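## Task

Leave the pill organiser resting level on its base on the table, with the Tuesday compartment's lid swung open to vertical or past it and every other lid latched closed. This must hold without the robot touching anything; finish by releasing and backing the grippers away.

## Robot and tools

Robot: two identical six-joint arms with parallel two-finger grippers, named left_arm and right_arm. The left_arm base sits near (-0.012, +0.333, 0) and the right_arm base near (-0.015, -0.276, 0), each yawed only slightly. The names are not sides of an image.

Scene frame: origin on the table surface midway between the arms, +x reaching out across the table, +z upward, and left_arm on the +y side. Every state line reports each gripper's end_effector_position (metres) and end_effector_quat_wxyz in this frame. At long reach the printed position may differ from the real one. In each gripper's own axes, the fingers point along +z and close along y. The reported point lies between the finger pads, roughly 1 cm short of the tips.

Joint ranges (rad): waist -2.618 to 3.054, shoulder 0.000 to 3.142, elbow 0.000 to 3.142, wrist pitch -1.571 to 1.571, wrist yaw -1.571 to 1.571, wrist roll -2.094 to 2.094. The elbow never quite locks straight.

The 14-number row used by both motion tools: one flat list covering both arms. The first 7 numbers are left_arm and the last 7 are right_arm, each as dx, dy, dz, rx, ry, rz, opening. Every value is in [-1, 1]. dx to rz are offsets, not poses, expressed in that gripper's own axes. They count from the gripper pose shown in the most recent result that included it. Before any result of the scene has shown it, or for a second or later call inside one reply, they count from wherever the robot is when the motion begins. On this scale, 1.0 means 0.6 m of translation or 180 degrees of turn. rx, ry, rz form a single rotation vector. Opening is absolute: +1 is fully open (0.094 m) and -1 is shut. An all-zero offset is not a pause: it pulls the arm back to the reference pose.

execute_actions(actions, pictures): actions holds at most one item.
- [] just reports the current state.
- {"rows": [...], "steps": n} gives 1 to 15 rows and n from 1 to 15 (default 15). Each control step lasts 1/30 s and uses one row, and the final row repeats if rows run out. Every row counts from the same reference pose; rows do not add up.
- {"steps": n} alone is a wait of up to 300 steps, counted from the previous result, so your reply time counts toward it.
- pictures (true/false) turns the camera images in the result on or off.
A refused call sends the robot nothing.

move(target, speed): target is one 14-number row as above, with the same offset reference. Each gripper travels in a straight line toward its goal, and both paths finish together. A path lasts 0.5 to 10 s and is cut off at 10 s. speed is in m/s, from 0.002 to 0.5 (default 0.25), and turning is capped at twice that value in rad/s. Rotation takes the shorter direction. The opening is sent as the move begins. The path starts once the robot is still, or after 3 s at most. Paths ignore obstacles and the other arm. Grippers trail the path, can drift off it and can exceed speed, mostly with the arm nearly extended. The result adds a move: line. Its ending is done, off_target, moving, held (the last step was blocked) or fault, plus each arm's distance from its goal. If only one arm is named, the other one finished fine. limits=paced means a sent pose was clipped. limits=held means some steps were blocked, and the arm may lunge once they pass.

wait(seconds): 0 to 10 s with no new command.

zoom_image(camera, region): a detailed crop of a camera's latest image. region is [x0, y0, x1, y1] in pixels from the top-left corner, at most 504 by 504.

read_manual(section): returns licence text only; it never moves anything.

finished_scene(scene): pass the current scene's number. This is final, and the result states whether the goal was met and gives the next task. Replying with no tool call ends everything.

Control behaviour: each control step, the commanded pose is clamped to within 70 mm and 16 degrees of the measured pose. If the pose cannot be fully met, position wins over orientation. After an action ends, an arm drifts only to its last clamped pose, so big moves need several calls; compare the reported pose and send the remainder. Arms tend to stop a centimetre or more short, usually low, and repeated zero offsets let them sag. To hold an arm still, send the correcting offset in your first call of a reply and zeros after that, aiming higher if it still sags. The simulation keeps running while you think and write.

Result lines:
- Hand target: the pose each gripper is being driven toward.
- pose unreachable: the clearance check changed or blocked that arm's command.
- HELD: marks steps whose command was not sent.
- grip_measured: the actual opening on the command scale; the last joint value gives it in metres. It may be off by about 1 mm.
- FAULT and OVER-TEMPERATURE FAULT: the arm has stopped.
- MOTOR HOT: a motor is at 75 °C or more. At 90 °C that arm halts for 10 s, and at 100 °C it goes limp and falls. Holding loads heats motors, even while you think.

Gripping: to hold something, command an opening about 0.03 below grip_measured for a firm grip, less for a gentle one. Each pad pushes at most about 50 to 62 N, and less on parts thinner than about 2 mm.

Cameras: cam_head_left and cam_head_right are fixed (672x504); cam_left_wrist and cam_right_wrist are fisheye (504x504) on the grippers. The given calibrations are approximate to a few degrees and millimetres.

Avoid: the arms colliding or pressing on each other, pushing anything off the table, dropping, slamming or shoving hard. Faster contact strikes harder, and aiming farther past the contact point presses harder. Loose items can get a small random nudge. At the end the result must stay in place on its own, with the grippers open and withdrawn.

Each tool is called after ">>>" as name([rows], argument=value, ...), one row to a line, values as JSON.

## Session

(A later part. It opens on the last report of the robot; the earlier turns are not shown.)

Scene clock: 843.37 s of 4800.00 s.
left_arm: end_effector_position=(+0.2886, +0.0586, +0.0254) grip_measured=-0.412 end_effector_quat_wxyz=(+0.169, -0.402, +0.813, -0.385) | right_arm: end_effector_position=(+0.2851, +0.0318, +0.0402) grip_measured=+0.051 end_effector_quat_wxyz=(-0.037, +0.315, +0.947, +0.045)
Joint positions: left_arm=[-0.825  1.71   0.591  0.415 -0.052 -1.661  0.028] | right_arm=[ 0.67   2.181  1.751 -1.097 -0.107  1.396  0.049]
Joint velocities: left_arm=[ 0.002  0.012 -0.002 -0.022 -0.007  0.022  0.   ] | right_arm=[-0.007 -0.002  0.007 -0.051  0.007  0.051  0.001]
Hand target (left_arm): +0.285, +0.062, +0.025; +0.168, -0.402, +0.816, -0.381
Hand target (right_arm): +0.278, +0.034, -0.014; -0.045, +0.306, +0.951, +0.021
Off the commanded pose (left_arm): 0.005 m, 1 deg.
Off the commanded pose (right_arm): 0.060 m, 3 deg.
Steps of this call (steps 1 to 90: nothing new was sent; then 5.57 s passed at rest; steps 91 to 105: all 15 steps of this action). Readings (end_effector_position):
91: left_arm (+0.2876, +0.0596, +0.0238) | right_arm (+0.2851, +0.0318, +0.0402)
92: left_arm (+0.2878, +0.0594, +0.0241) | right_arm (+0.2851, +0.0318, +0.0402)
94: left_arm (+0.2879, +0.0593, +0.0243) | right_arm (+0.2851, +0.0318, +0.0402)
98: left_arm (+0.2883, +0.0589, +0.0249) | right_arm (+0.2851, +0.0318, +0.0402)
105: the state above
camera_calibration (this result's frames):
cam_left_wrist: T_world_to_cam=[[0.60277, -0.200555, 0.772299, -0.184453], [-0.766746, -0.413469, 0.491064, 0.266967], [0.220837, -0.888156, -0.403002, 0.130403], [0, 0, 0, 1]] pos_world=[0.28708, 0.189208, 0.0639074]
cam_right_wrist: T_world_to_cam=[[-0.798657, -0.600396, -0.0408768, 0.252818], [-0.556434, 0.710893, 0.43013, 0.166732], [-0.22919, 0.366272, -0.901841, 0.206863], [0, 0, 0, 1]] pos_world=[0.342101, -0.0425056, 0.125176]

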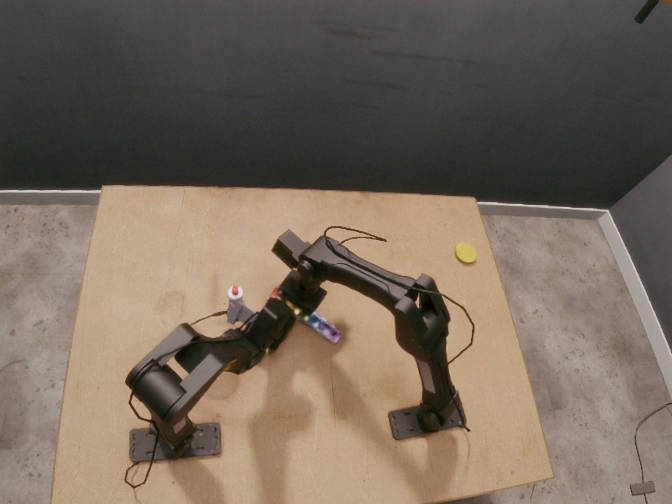

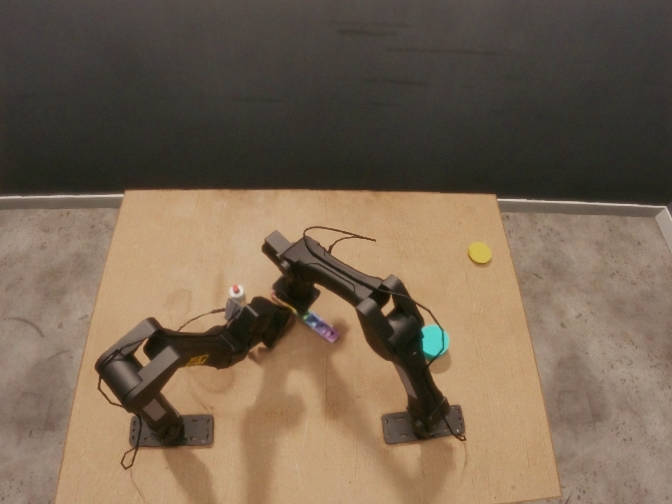

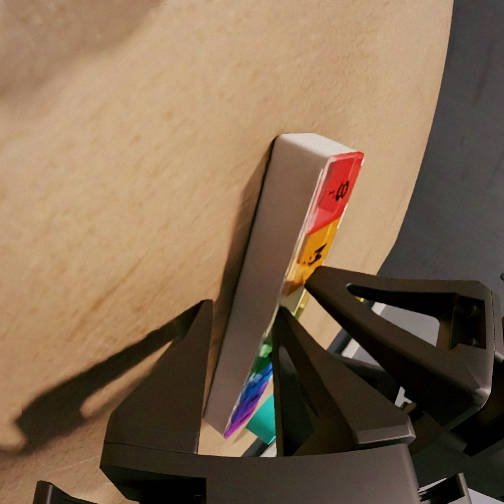

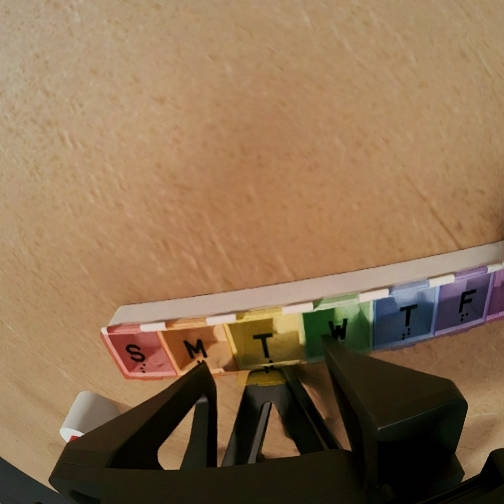

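>>> execute_actions([
  {"rows":[[0,-0.02,-0.002,0,0,0,-0.5, 0,0,0.07,0.015,0,-0.005,0.05],[0,-0.025,-0.002,0,0,0,-0.5, 0,0,0.07,0.015,0,-0.005,0.05],[0,-0.03,-0.003,0,0,0,-0.55, 0,0,0.07,0.015,0,-0.005,0.05],[0,-0.035,-0.003,0,0,0,-0.6, 0,0,0.07,0.015,0,-0.005,0.05],[0,-0.04,-0.004,0,0,0,-0.65, 0,0,0.07,0.015,0,-0.005,0.05],[0,-0.045,-0.004,0,0,0,-0.7, 0,0,0.07,0.015,0,-0.005,0.05],[0,-0.05,-0.004,0,0,0,-0.75, 0,0,0.07,0.015,0,-0.005,0.05],[0,-0.05,-0.004,0,0,0,-0.8, 0,0,0.07,0.015,0,-0.005,0.05]],"steps":15},
])

>>> zoom_image(camera="cam_right_wrist", region=[170, 280, 390, 460])

Scene clock: 856.60 s of 4800.00 s.
left_arm: end_effector_position=(+0.2930, +0.0548, +0.0315) grip_measured=-0.798 end_effector_quat_wxyz=(+0.163, -0.406, +0.821, -0.367) | right_arm: end_effector_position=(+0.2851, +0.0317, +0.0402) grip_measured=+0.051 end_effector_quat_wxyz=(-0.037, +0.315, +0.947, +0.045)
Joint positions: left_arm=[-0.825  1.7    0.662  0.293 -0.054 -1.662  0.009] | right_arm=[ 0.67   2.181  1.751 -1.097 -0.107  1.396  0.049]
Joint velocities: left_arm=[-0.002 -0.022  0.007 -0.037  0.037  0.007 -0.001] | right_arm=[ 0.017 -0.017  0.012 -0.051 -0.051  0.037 -0.001]
Hand target (left_arm): +0.303, +0.048, +0.050; +0.170, -0.402, +0.813, -0.386
Hand target (right_arm): +0.281, +0.034, +0.001; -0.044, +0.307, +0.951, +0.022
Off the commanded pose (left_arm): 0.022 m, 2 deg.
Off the commanded pose (right_arm): 0.042 m, 3 deg.
Steps of this call (steps 1 to 90: nothing new was sent; then 9.73 s passed at rest; steps 91 to 105: all 15 steps of this action). Readings (end_effector_position):
91: left_arm (+0.2886, +0.0585, +0.0254) | right_arm (+0.2851, +0.0317, +0.0402)
92: left_arm (+0.2889, +0.0583, +0.0255) | right_arm (+0.2851, +0.0317, +0.0402)
94: left_arm (+0.2900, +0.0571, +0.0270) | right_arm (+0.2851, +0.0317, +0.0402)
98: left_arm (+0.2927, +0.0550, +0.0310) | right_arm (+0.2851, +0.0317, +0.0402)
105: the state above
camera_calibration (this result's frames):
cam_left_wrist: T_world_to_cam=[[0.626041, -0.221554, 0.747654, -0.197445], [-0.751009, -0.429388, 0.501608, 0.261656], [0.209901, -0.875522, -0.435203, 0.13205], [0, 0, 0, 1]] pos_world=[0.292398, 0.184221, 0.0738404]
cam_right_wrist: T_world_to_cam=[[-0.798668, -0.600407, -0.0404978, 0.252713], [-0.556314, 0.711005, 0.4301, 0.166704], [-0.229441, 0.366037, -0.901872, 0.206948], [0, 0, 0, 1]] pos_world=[0.342056, -0.0425478, 0.125175]

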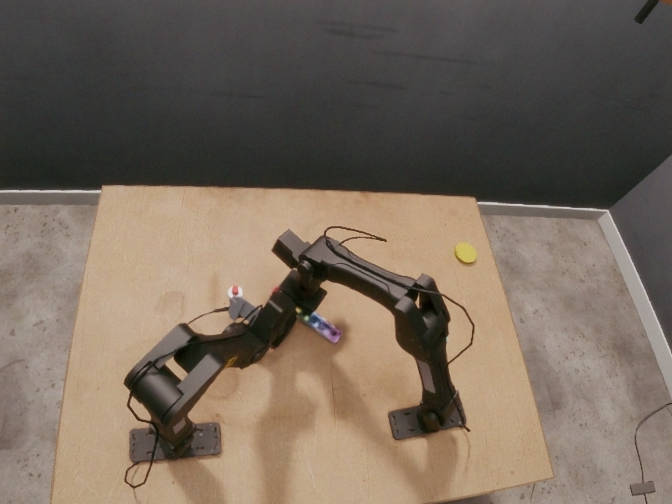

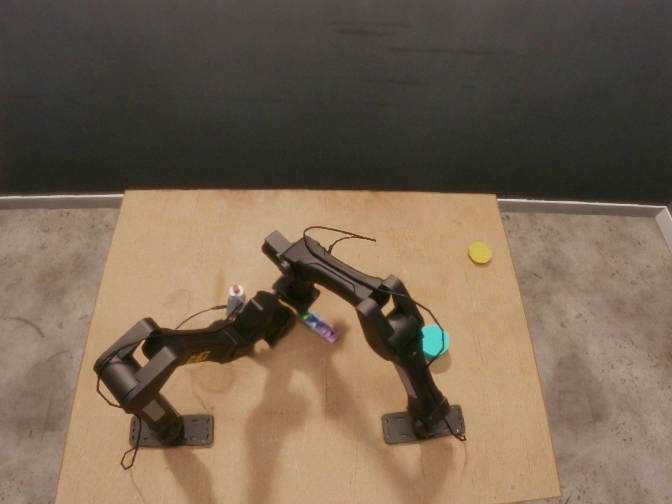

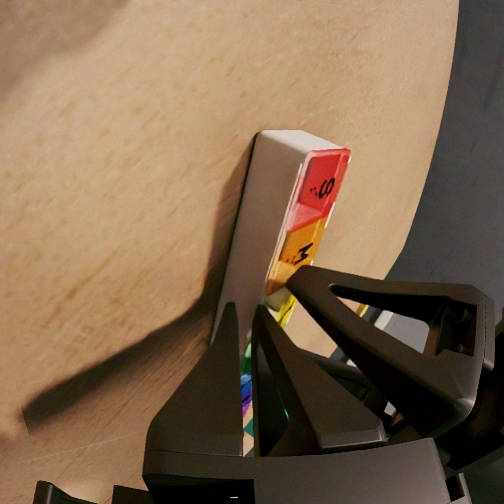

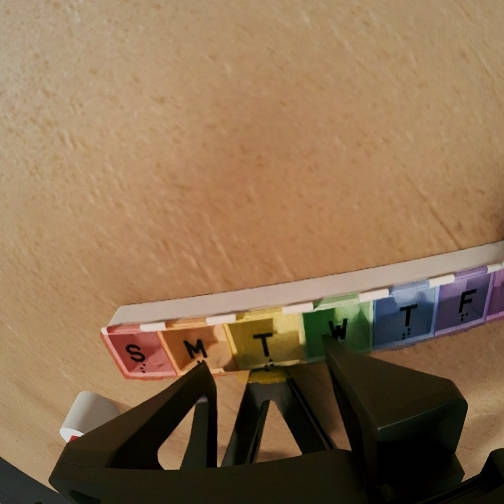

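Region (170, 280, 390, 460) of cam_right_wrist's 504x504 image, scaled by 2.291, with more detail than that image has; it fills the top 412 rows of this view, and the rest is white.

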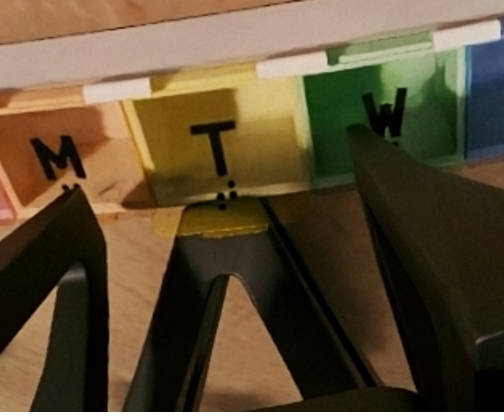

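>>> execute_actions([
  {"rows":[[0,-0.04,-0.025,0,0,0,-0.9, 0,0,0.07,0.015,0,-0.005,0.05],[0,-0.04,-0.025,0,0,0,-0.95, 0,0,0.07,0.015,0,-0.005,0.05],[0,-0.045,-0.025,0,0,0,-1, 0,0,0.07,0.015,0,-0.005,0.05],[0,-0.05,-0.025,0,0,0,-1, 0,0,0.07,0.015,0,-0.005,0.05]],"steps":12},
])

>>> zoom_image(camera="cam_right_wrist", region=[170, 280, 390, 460])

Scene clock: 861.47 s of 4800.00 s.
left_arm: end_effector_position=(+0.2937, +0.0527, +0.0448) grip_measured=-0.996 end_effector_quat_wxyz=(+0.155, -0.408, +0.827, -0.354) | right_arm: end_effector_position=(+0.2851, +0.0317, +0.0402) grip_measured=+0.051 end_effector_quat_wxyz=(-0.037, +0.315, +0.947, +0.045)
Joint positions: left_arm=[-0.825  1.665  0.726  0.16  -0.048 -1.663  0.   ] | right_arm=[ 0.67   2.181  1.751 -1.097 -0.107  1.396  0.049]
Joint velocities: left_arm=[ 0.017  0.007  0.017 -0.271  0.066  0.022 -0.001] | right_arm=[-0.017  0.002 -0.022 -0.037 -0.007  0.066 -0.001]
Hand target (left_arm): +0.301, +0.049, +0.064; +0.163, -0.406, +0.820, -0.368
Hand target (right_arm): +0.281, +0.034, +0.001; -0.044, +0.307, +0.951, +0.022
Off the commanded pose (left_arm): 0.021 m, 2 deg.
Off the commanded pose (right_arm): 0.042 m, 3 deg.
Steps of this call (steps 1 to 90: nothing new was sent; then 1.47 s passed at rest; steps 91 to 102: all 12 steps of this action). Readings (end_effector_position):
91: left_arm (+0.2931, +0.0546, +0.0332) | right_arm (+0.2851, +0.0317, +0.0402)
92: left_arm (+0.2931, +0.0544, +0.0358) | right_arm (+0.2851, +0.0317, +0.0402)
94: left_arm (+0.2939, +0.0532, +0.0420) | right_arm (+0.2851, +0.0317, +0.0402)
98: left_arm (+0.2965, +0.0503, +0.0486) | right_arm (+0.2851, +0.0317, +0.0402)
102: the state above
camera_calibration (this result's frames):
cam_left_wrist: T_world_to_cam=[[0.64551, -0.238782, 0.725466, -0.212041], [-0.738588, -0.436983, 0.513355, 0.250863], [0.194436, -0.867196, -0.458438, 0.141007], [0, 0, 0, 1]] pos_world=[0.294742, 0.181272, 0.08969]
cam_right_wrist: T_world_to_cam=[[-0.798668, -0.600407, -0.0404978, 0.252713], [-0.556314, 0.711005, 0.4301, 0.166704], [-0.229441, 0.366037, -0.901872, 0.206948], [0, 0, 0, 1]] pos_world=[0.342056, -0.0425478, 0.125175]

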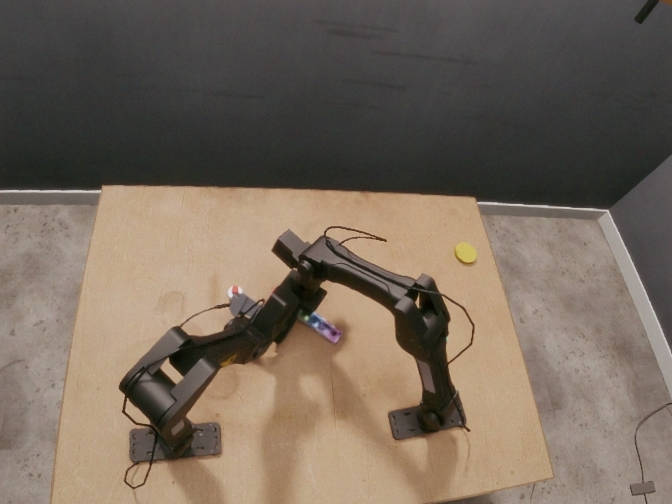

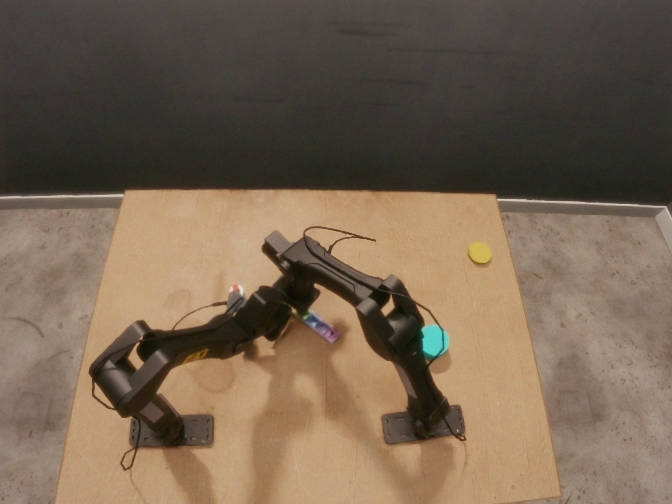

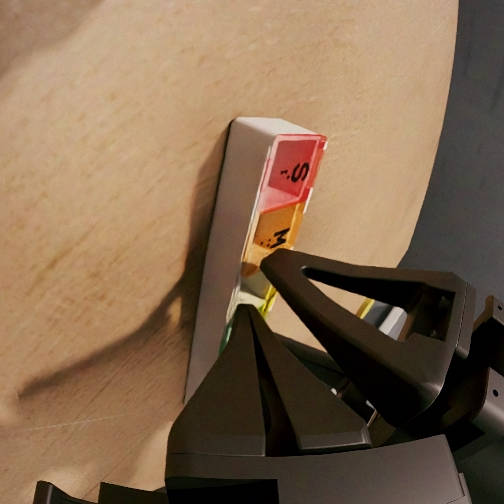

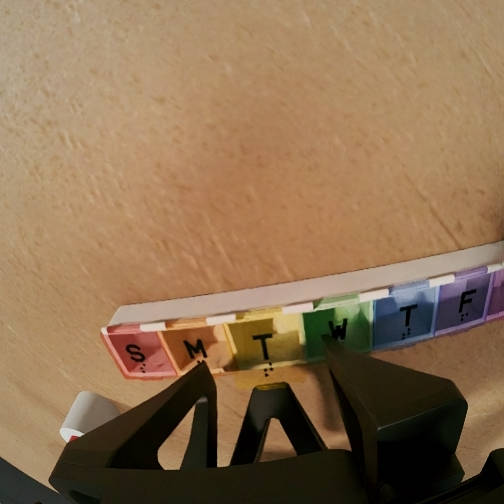

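Region (170, 280, 390, 460) of cam_right_wrist's 504x504 image, scaled by 2.291, with more detail than that image has; it fills the top 412 rows of this view, and the rest is white.

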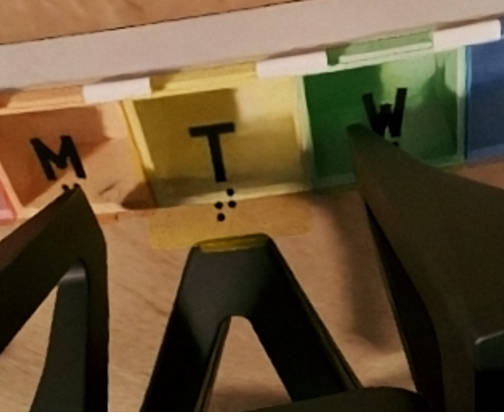

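>>> zoom_image(camera="cam_head_left", region=[200, 250, 360, 370])

Region (200, 250, 360, 370) of cam_head_left's 672x504 image, scaled by 3.150, with more detail than that image has; it fills the top 378 rows of this view, and the rest is white.

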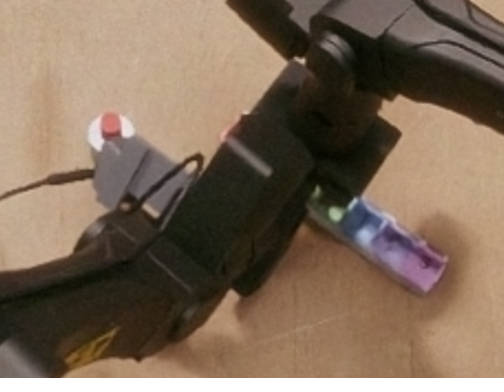

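>>> execute_actions([
  {"rows":[[0,-0.05,0.02,0,0,0,-1, 0,0,0.06,0.015,0,-0.005,0.05]],"steps":12},
])

>>> zoom_image(camera="cam_right_wrist", region=[170, 280, 390, 460])

Scene clock: 872.80 s of 4800.00 s.
left_arm: end_effector_position=(+0.2907, +0.0546, +0.0413) grip_measured=-0.996 end_effector_quat_wxyz=(+0.150, -0.410, +0.830, -0.346) | right_arm: end_effector_position=(+0.2852, +0.0318, +0.0409) grip_measured=+0.051 end_effector_quat_wxyz=(-0.037, +0.315, +0.947, +0.045)
Joint positions: left_arm=[-0.825  1.665  0.726  0.14  -0.044 -1.666  0.   ] | right_arm=[ 0.67   2.181  1.753 -1.1   -0.107  1.396  0.049]
Joint velocities: left_arm=[ 0.017  0.007 -0.017  0.022 -0.037 -0.051  0.   ] | right_arm=[ 0.012  0.002 -0.007  0.007 -0.081  0.007  0.   ]
Hand target (left_arm): +0.291, +0.055, +0.041; +0.152, -0.410, +0.831, -0.345
Hand target (right_arm): +0.282, +0.034, +0.006; -0.044, +0.307, +0.951, +0.022
Off the commanded pose (left_arm): 0.037 m, 1 deg.
Off the commanded pose (right_arm): 0.037 m, 3 deg.
Steps of this call (steps 1 to 90: nothing new was sent; then 7.93 s passed at rest; steps 91 to 102: all 12 steps of this action). Readings (end_effector_position):
91: left_arm (+0.2910, +0.0549, +0.0413) | right_arm (+0.2852, +0.0318, +0.0406) HELD
92: left_arm (+0.2910, +0.0549, +0.0413) | right_arm (+0.2852, +0.0318, +0.0409) HELD
93: left_arm (+0.2909, +0.0548, +0.0413) | right_arm (+0.2852, +0.0318, +0.0409) HELD
94: left_arm (+0.2909, +0.0548, +0.0413) | right_arm (+0.2852, +0.0318, +0.0409) HELD
95: left_arm (+0.2908, +0.0547, +0.0413) | right_arm (+0.2852, +0.0318, +0.0409) HELD
96: left_arm (+0.2908, +0.0547, +0.0413) | right_arm (+0.2852, +0.0318, +0.0409) HELD
97: left_arm (+0.2908, +0.0547, +0.0413) | right_arm (+0.2852, +0.0318, +0.0409) HELD
98: left_arm (+0.2908, +0.0547, +0.0413) | right_arm (+0.2852, +0.0318, +0.0409) HELD
99: left_arm (+0.2908, +0.0547, +0.0413) | right_arm (+0.2852, +0.0318, +0.0409) HELD
100: left_arm (+0.2907, +0.0546, +0.0413) | right_arm (+0.2852, +0.0318, +0.0409) HELD
101: left_arm (+0.2907, +0.0546, +0.0413) | right_arm (+0.2852, +0.0318, +0.0409) HELD
102: the state above HELD
pose unreachable (left arm): on one or more control steps of this call this arm could not follow its commanded pose, so it was not sent that pose on those steps. On the call's last step it was still not sent that pose. It may still have moved: this result reports where it is.
cause: the commanded pose would bring a part of the arm too close to another arm (this arm's wrist (the part past joint 4) and the other arm's wrist (the part past joint 4)).
camera_calibration (this result's frames):
cam_left_wrist: T_world_to_cam=[[0.657614, -0.246559, 0.711866, -0.209751], [-0.730084, -0.441624, 0.521485, 0.248723], [0.1858, -0.862657, -0.470426, 0.144389], [0, 0, 0, 1]] pos_world=[0.292696, 0.182685, 0.0875335]
cam_right_wrist: T_world_to_cam=[[-0.798439, -0.600709, -0.0405401, 0.252811], [-0.556601, 0.710787, 0.430089, 0.166499], [-0.229543, 0.365964, -0.901876, 0.207566], [0, 0, 0, 1]] pos_world=[0.342173, -0.0424415, 0.125838]

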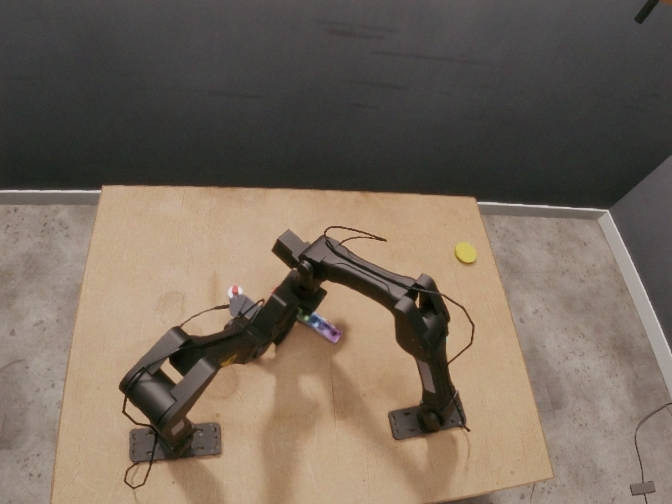

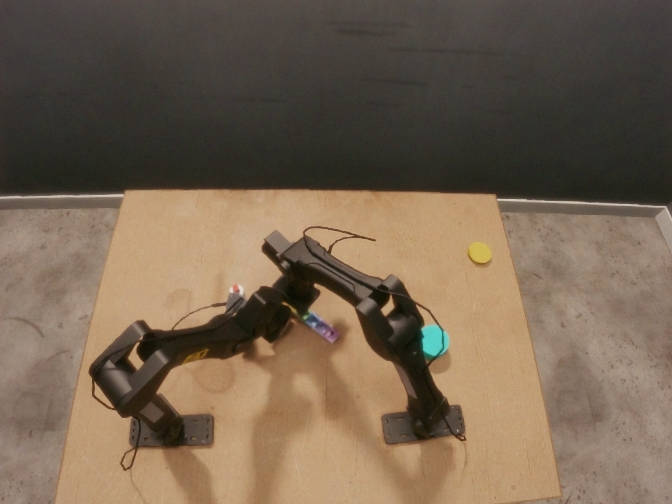

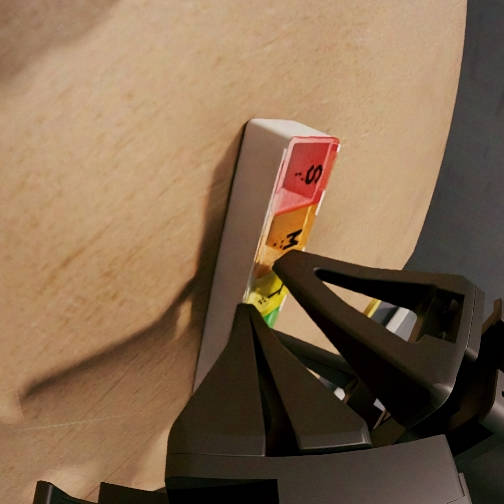

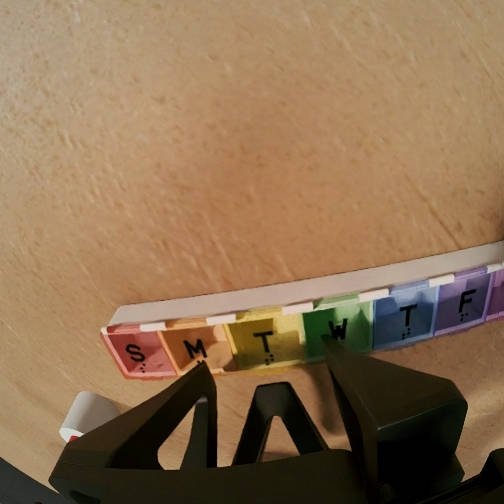

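Region (170, 280, 390, 460) of cam_right_wrist's 504x504 image, scaled by 2.291, with more detail than that image has; it fills the top 412 rows of this view, and the rest is white.

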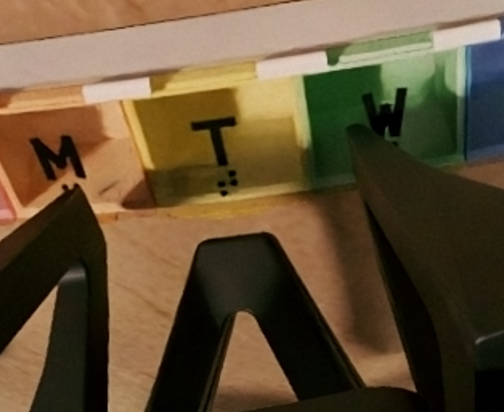

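>>> move(target=[0,0.01,-0.03,0,0,0,-1, 0,0,-0.05,0,0,0,0.05], speed=0.15)

>>> move(target=[0,0,0,0,0,0,-1, -0.008,-0.15,0,0,0,0,0.05], speed=0.2)

Scene clock: 882.53 s of 4800.00 s.
left_arm: end_effector_position=(+0.2807, +0.0638, +0.0425) grip_measured=-0.996 end_effector_quat_wxyz=(+0.146, -0.414, +0.832, -0.340) | right_arm: end_effector_position=(+0.2788, +0.0258, +0.0513) grip_measured=+0.051 end_effector_quat_wxyz=(-0.045, +0.315, +0.948, +0.028)
Joint positions: left_arm=[-0.825  1.615  0.691  0.109 -0.042 -1.672  0.   ] | right_arm=[ 0.67   2.175  1.788 -1.177 -0.107  1.393  0.049]
Joint velocities: left_arm=[-0.007  0.002  0.012 -0.022 -0.022 -0.051  0.001] | right_arm=[ 0.002  0.002 -0.002 -0.007 -0.037  0.022 -0.001]
Hand target (left_arm): +0.278, +0.065, +0.050; +0.150, -0.410, +0.830, -0.346
Hand target (right_arm): +0.286, +0.028, +0.070; -0.036, +0.315, +0.947, +0.045
Off the commanded pose (left_arm): 0.008 m, 1 deg.
Off the commanded pose (right_arm): 0.021 m, 2 deg.
After step 90, 5.80 s passed at rest.
move: off_target (right_arm)
camera_calibration (this result's frames):
cam_left_wrist: T_world_to_cam=[[0.669322, -0.249055, 0.699986, -0.204349], [-0.720494, -0.447574, 0.529685, 0.242167], [0.181375, -0.858865, -0.479014, 0.156113], [0, 0, 0, 1]] pos_world=[0.28294, 0.191573, 0.0895496]
cam_right_wrist: T_world_to_cam=[[-0.79721, -0.60369, -0.00370258, 0.242389], [-0.547186, 0.719974, 0.426878, 0.159992], [-0.255036, 0.342338, -0.904302, 0.225547], [0, 0, 0, 1]] pos_world=[0.338303, -0.0460756, 0.136563]

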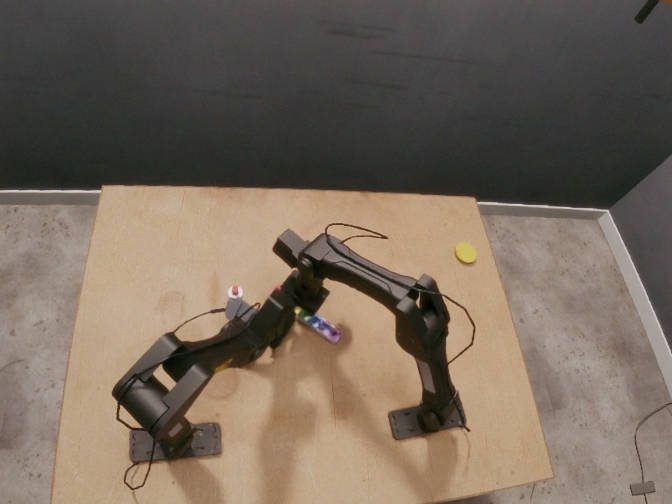

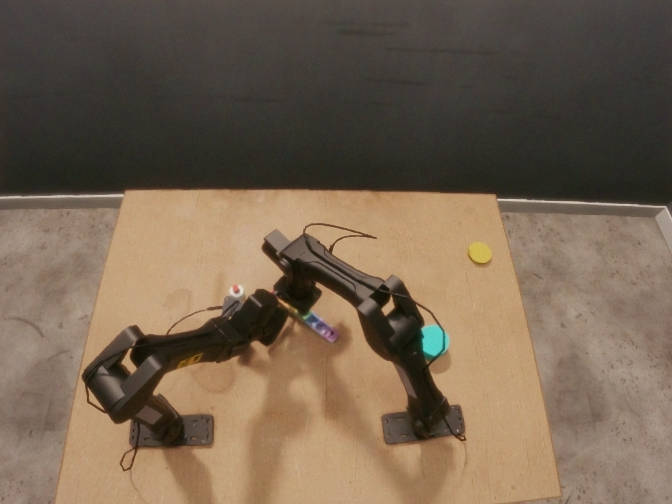

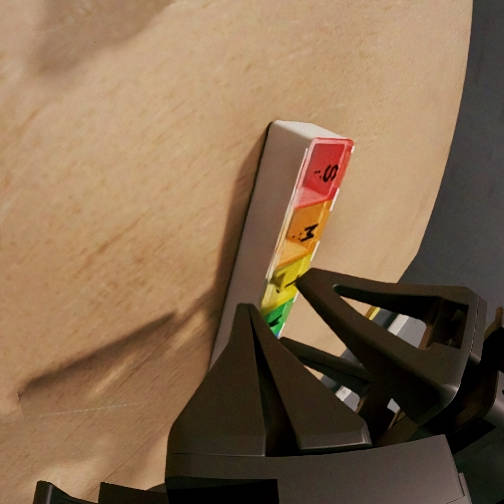

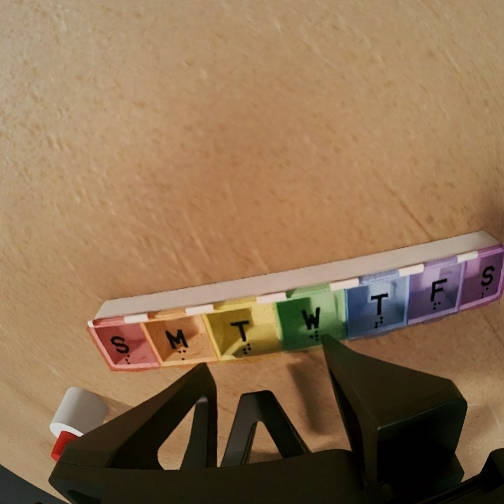

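Scene clock: 883.63 s of 4800.00 s.
left_arm: end_effector_position=(+0.2803, +0.0634, +0.0425) grip_measured=-0.996 end_effector_quat_wxyz=(+0.144, -0.415, +0.832, -0.341) | right_arm: end_effector_position=(+0.2268, -0.0479, +0.0422) grip_measured=+0.051 end_effector_quat_wxyz=(-0.054, +0.316, +0.947, +0.018)
Joint positions: left_arm=[-0.825  1.615  0.691  0.109 -0.039 -1.675  0.   ] | right_arm=[ 0.613  1.877  1.311 -1.03  -0.11   1.337  0.049]
Joint velocities: left_arm=[-0.002 -0.002 -0.002  0.007 -0.037  0.007 -0.001] | right_arm=[-0.017 -0.002 -0.002  0.007 -0.022 -0.051 -0.   ]
Hand target (left_arm): +0.281, +0.064, +0.043; +0.146, -0.414, +0.832, -0.340
Hand target (right_arm): +0.228, -0.049, +0.046; -0.046, +0.315, +0.948, +0.028
Off the commanded pose (left_arm): 0.001 m, 0 deg.
Off the commanded pose (right_arm): 0.007 m, 2 deg.
move: done
camera_calibration (this result's frames):
cam_left_wrist: T_world_to_cam=[[0.671381, -0.246738, 0.698834, -0.204868], [-0.718898, -0.445965, 0.533199, 0.241033], [0.180095, -0.860369, -0.476792, 0.156186], [0, 0, 0, 1]] pos_world=[0.282694, 0.191321, 0.0891184]
cam_right_wrist: T_world_to_cam=[[-0.797905, -0.60235, 0.0228497, 0.155483], [-0.536519, 0.726959, 0.428577, 0.186385], [-0.274764, 0.329705, -0.903216, 0.233056], [0, 0, 0, 1]] pos_world=[0.288095, -0.118679, 0.127066]

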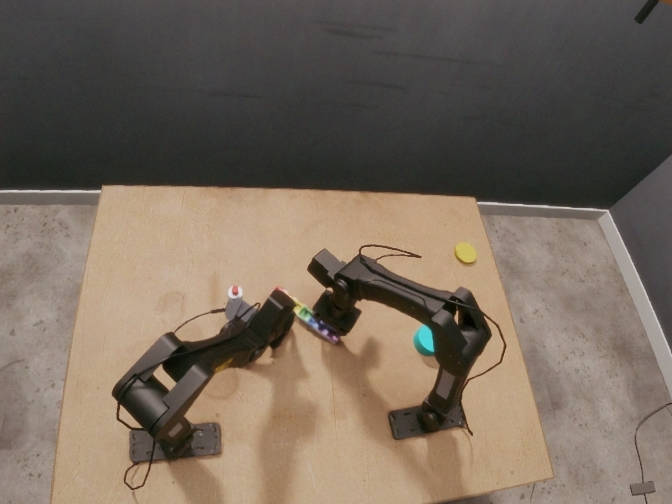

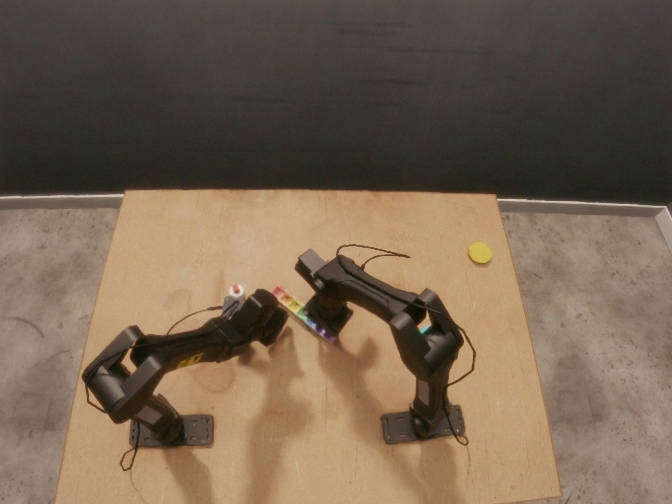

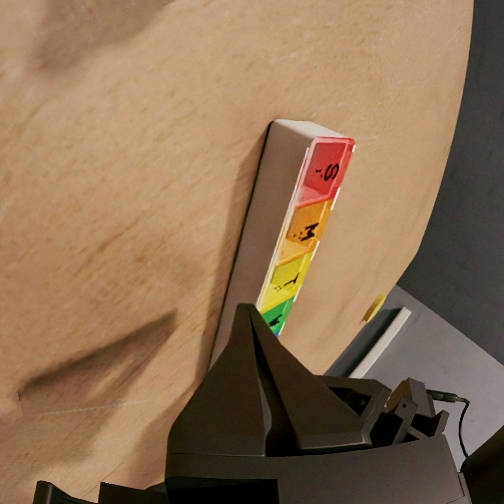

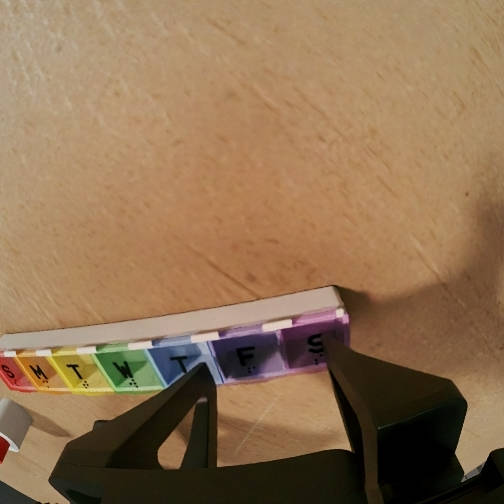

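>>> zoom_image(camera="cam_left_wrist", region=[200, 160, 400, 360])

Region (200, 160, 400, 360) of cam_left_wrist's 504x504 image, scaled by 2.520, with more detail than that image has.

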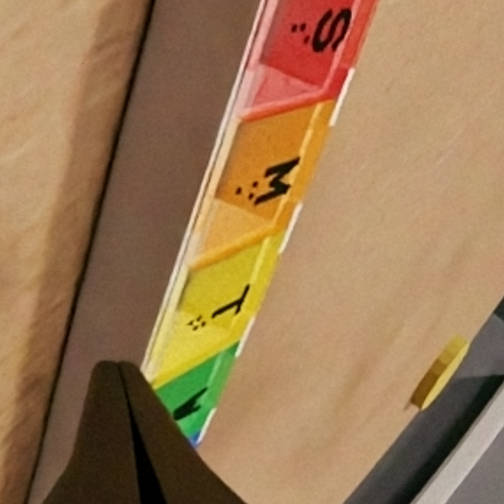

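>>> execute_actions([
  {"rows":[[0,0.014,0.014,0.03,0,0,-1, 0,0,0.04,0,0,0,0.05]],"steps":10},
], pictures=false)

Scene clock: 895.30 s of 4800.00 s.
left_arm: end_effector_position=(+0.2743, +0.0692, +0.0244) grip_measured=-0.996 end_effector_quat_wxyz=(+0.150, -0.413, +0.823, -0.360) | right_arm: end_effector_position=(+0.2281, -0.0467, +0.0387) grip_measured=+0.051 end_effector_quat_wxyz=(-0.051, +0.317, +0.947, +0.023)
Joint positions: left_arm=[-0.825  1.643  0.583  0.29  -0.039 -1.679  0.   ] | right_arm=[ 0.613  1.878  1.298 -1.005 -0.111  1.34   0.049]
Joint velocities: left_arm=[-0.002 -0.002 -0.012  0.3   -0.037  0.066 -0.002] | right_arm=[-0.007  0.002 -0.012  0.051 -0.022  0.007 -0.001]
Hand target (left_arm): +0.279, +0.064, +0.031; +0.162, -0.407, +0.815, -0.379
Hand target (right_arm): +0.224, -0.047, +0.020; -0.054, +0.316, +0.947, +0.017
Off the commanded pose (left_arm): 0.010 m, 3 deg.
Off the commanded pose (right_arm): 0.021 m, 1 deg.
Steps of this call (steps 1 to 90: nothing new was sent; then 8.33 s passed at rest; steps 91 to 100: all 10 steps of this action). Readings (end_effector_position):
91: left_arm (+0.2807, +0.0630, +0.0425) | right_arm (+0.2273, -0.0475, +0.0407)
92: left_arm (+0.2808, +0.0629, +0.0420) | right_arm (+0.2276, -0.0471, +0.0382)
94: left_arm (+0.2766, +0.0670, +0.0336) | right_arm (+0.2281, -0.0467, +0.0387)
98: left_arm (+0.2724, +0.0710, +0.0219) | right_arm (+0.2281, -0.0467, +0.0387)
100: the state above

>>> execute_actions([
  {"rows":[[0,-0.03,0.024,0.015,0,0,-1, 0,0,0.05,0,0,0,0.05]],"steps":12},
])

>>> zoom_image(camera="cam_left_wrist", region=[180, 180, 400, 400])

Scene clock: 899.27 s of 4800.00 s.
left_arm: end_effector_position=(+0.2807, +0.0625, +0.0163) grip_measured=-0.996 end_effector_quat_wxyz=(+0.150, -0.412, +0.822, -0.364) | right_arm: end_effector_position=(+0.2279, -0.0468, +0.0378) grip_measured=+0.051 end_effector_quat_wxyz=(-0.050, +0.320, +0.946, +0.024)
Joint positions: left_arm=[-0.825  1.707  0.598  0.347 -0.037 -1.68   0.   ] | right_arm=[ 0.613  1.876  1.291 -0.998 -0.111  1.346  0.049]
Joint velocities: left_arm=[-0.017 -0.002  0.012  0.037 -0.037  0.037 -0.001] | right_arm=[-0.007  0.007 -0.017 -0.037  0.007 -0.066  0.   ]
Hand target (left_arm): +0.292, +0.056, +0.027; +0.159, -0.409, +0.815, -0.379
Hand target (right_arm): +0.224, -0.046, +0.011; -0.052, +0.317, +0.947, +0.021
Off the commanded pose (left_arm): 0.018 m, 2 deg.
Off the commanded pose (right_arm): 0.029 m, 0 deg.
Steps of this call (steps 1 to 90: nothing new was sent; then 0.57 s passed at rest; steps 91 to 102: all 12 steps of this action). Readings (end_effector_position):
91: left_arm (+0.2799, +0.0638, +0.0312) | right_arm (+0.2280, -0.0468, +0.0380)
92: left_arm (+0.2810, +0.0628, +0.0291) | right_arm (+0.2280, -0.0468, +0.0379)
94: left_arm (+0.2817, +0.0618, +0.0222) | right_arm (+0.2279, -0.0468, +0.0377)
98: left_arm (+0.2807, +0.0626, +0.0161) | right_arm (+0.2279, -0.0468, +0.0378)
102: the state above
camera_calibration (this result's frames):
cam_left_wrist: T_world_to_cam=[[0.646554, -0.217108, 0.731322, -0.18242], [-0.73691, -0.425689, 0.525121, 0.258811], [0.197308, -0.878438, -0.43522, 0.138415], [0, 0, 0, 1]] pos_world=[0.281355, 0.192157, 0.0577414]
cam_right_wrist: T_world_to_cam=[[-0.803519, -0.595198, 0.00977604, 0.159242], [-0.534159, 0.72817, 0.429468, 0.18761], [-0.262737, 0.339864, -0.903029, 0.226788], [0, 0, 0, 1]] pos_world=[0.287754, -0.118909, 0.122666]

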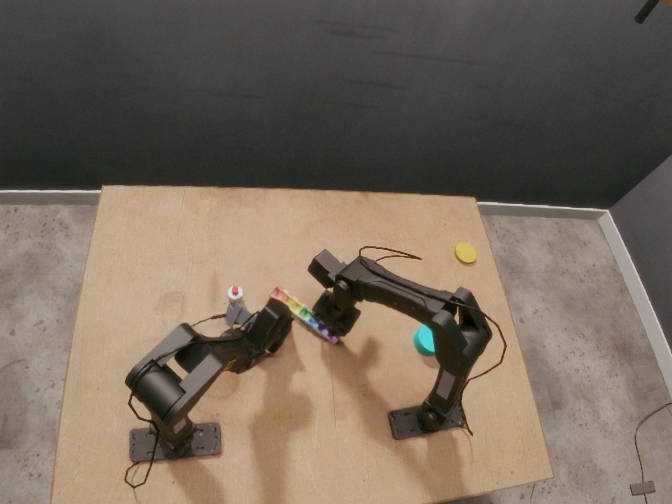

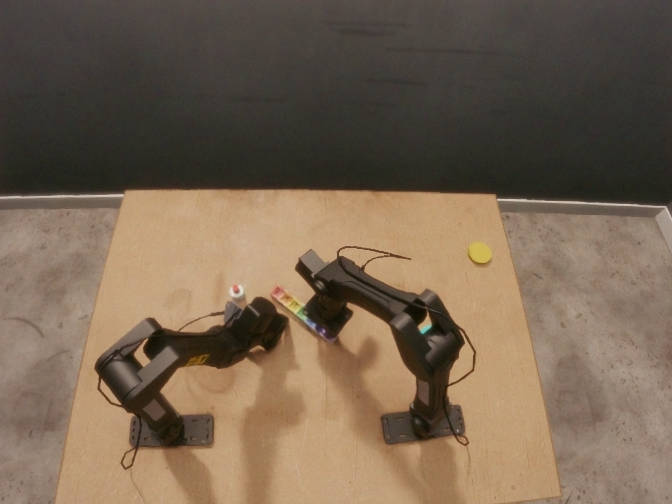

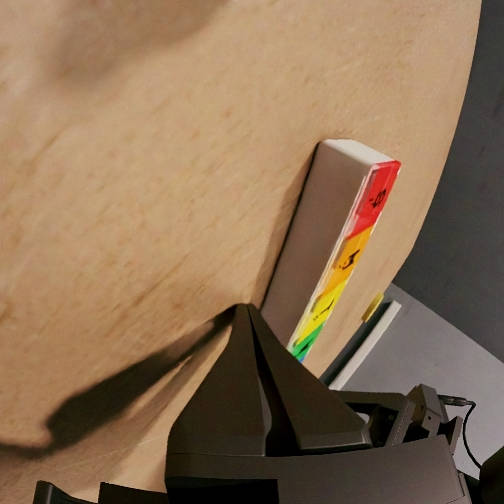

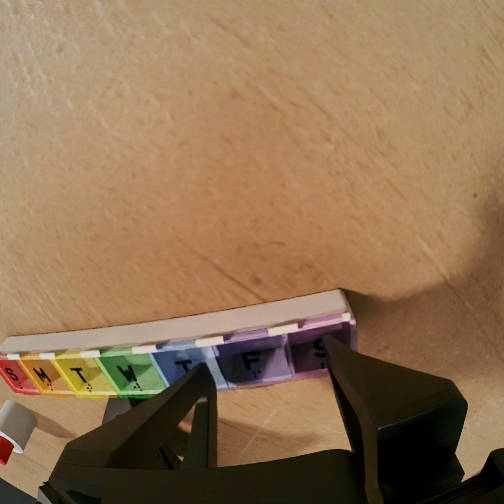

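Region (180, 180, 400, 400) of cam_left_wrist's 504x504 image, scaled by 2.291, with more detail than that image has.

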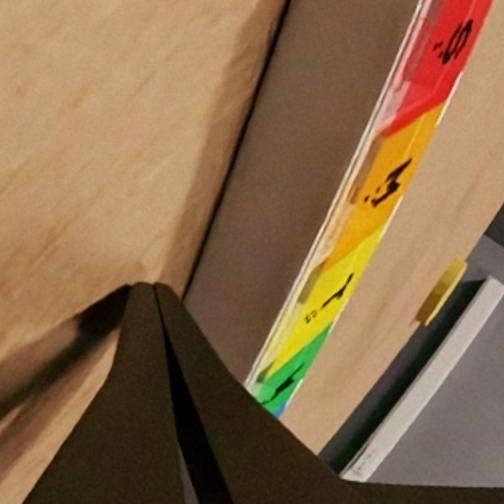

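>>> execute_actions([
  {"rows":[[0,-0.035,0.012,0,0,0,-1, 0,0,0.05,0,0,0,0.05]],"steps":12},
])

>>> zoom_image(camera="cam_left_wrist", region=[180, 180, 400, 400])

Scene clock: 906.10 s of 4800.00 s.
left_arm: end_effector_position=(+0.2892, +0.0524, +0.0248) grip_measured=-0.996 end_effector_quat_wxyz=(+0.147, -0.410, +0.822, -0.366) | right_arm: end_effector_position=(+0.2281, -0.0468, +0.0378) grip_measured=+0.051 end_effector_quat_wxyz=(-0.050, +0.323, +0.945, +0.024)
Joint positions: left_arm=[-0.825  1.718  0.662  0.296 -0.029 -1.68   0.   ] | right_arm=[ 0.613  1.876  1.291 -0.997 -0.11   1.351  0.049]
Joint velocities: left_arm=[ 0.007  0.012  0.017  0.022  0.081 -0.007  0.   ] | right_arm=[-0.007  0.002 -0.002  0.037 -0.007  0.022  0.001]
Hand target (left_arm): +0.296, +0.051, +0.026; +0.150, -0.412, +0.822, -0.364
Hand target (right_arm): +0.224, -0.046, +0.010; -0.052, +0.320, +0.946, +0.022
Off the commanded pose (left_arm): 0.008 m, 0 deg.
Off the commanded pose (right_arm): 0.030 m, 0 deg.
Steps of this call (steps 1 to 90: nothing new was sent; then 3.43 s passed at rest; steps 91 to 102: all 12 steps of this action). Readings (end_effector_position):
91: left_arm (+0.2811, +0.0620, +0.0165) | right_arm (+0.2280, -0.0468, +0.0378)
92: left_arm (+0.2826, +0.0602, +0.0175) | right_arm (+0.2280, -0.0468, +0.0378)
94: left_arm (+0.2874, +0.0550, +0.0223) | right_arm (+0.2280, -0.0468, +0.0378)
98: left_arm (+0.2908, +0.0512, +0.0269) | right_arm (+0.2281, -0.0468, +0.0378)
102: the state above
camera_calibration (this result's frames):
cam_left_wrist: T_world_to_cam=[[0.647417, -0.217332, 0.730492, -0.196613], [-0.737757, -0.419198, 0.529138, 0.25609], [0.191222, -0.881498, -0.431734, 0.133453], [0, 0, 0, 1]] pos_world=[0.290704, 0.182261, 0.0657332]
cam_right_wrist: T_world_to_cam=[[-0.806892, -0.59062, 0.00961854, 0.160424], [-0.530179, 0.731306, 0.429072, 0.186919], [-0.260453, 0.341115, -0.903219, 0.22635], [0, 0, 0, 1]] pos_world=[0.287499, -0.119156, 0.122698]

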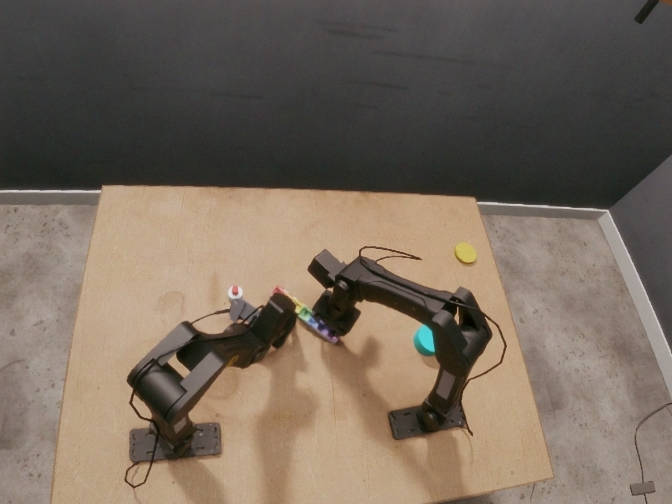

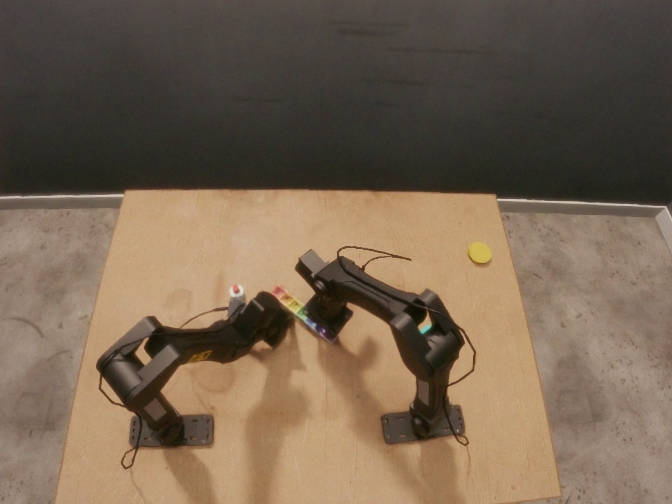

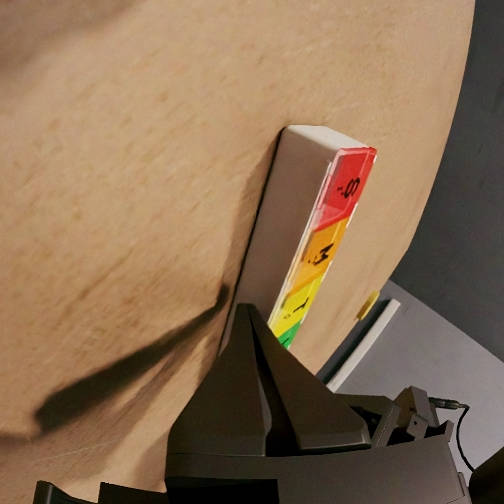

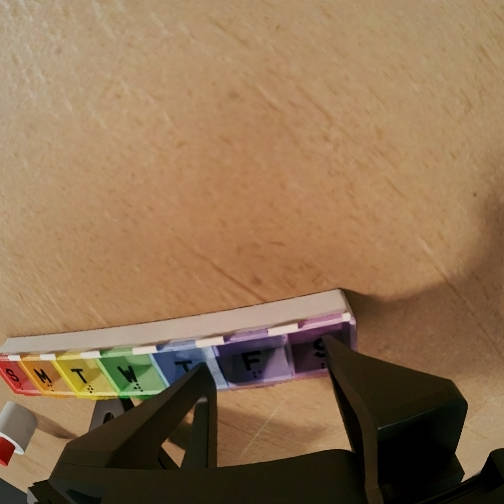

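Region (180, 180, 400, 400) of cam_left_wrist's 504x504 image, scaled by 2.291, with more detail than that image has.

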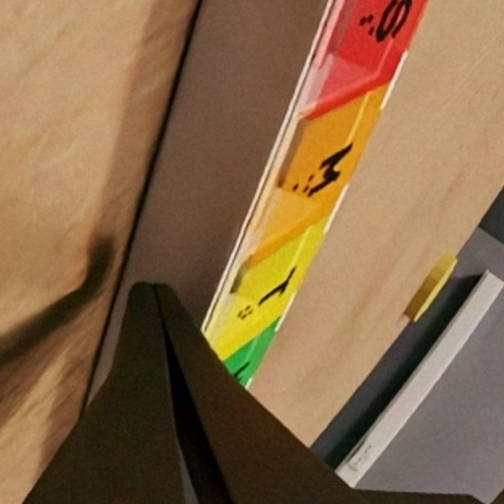

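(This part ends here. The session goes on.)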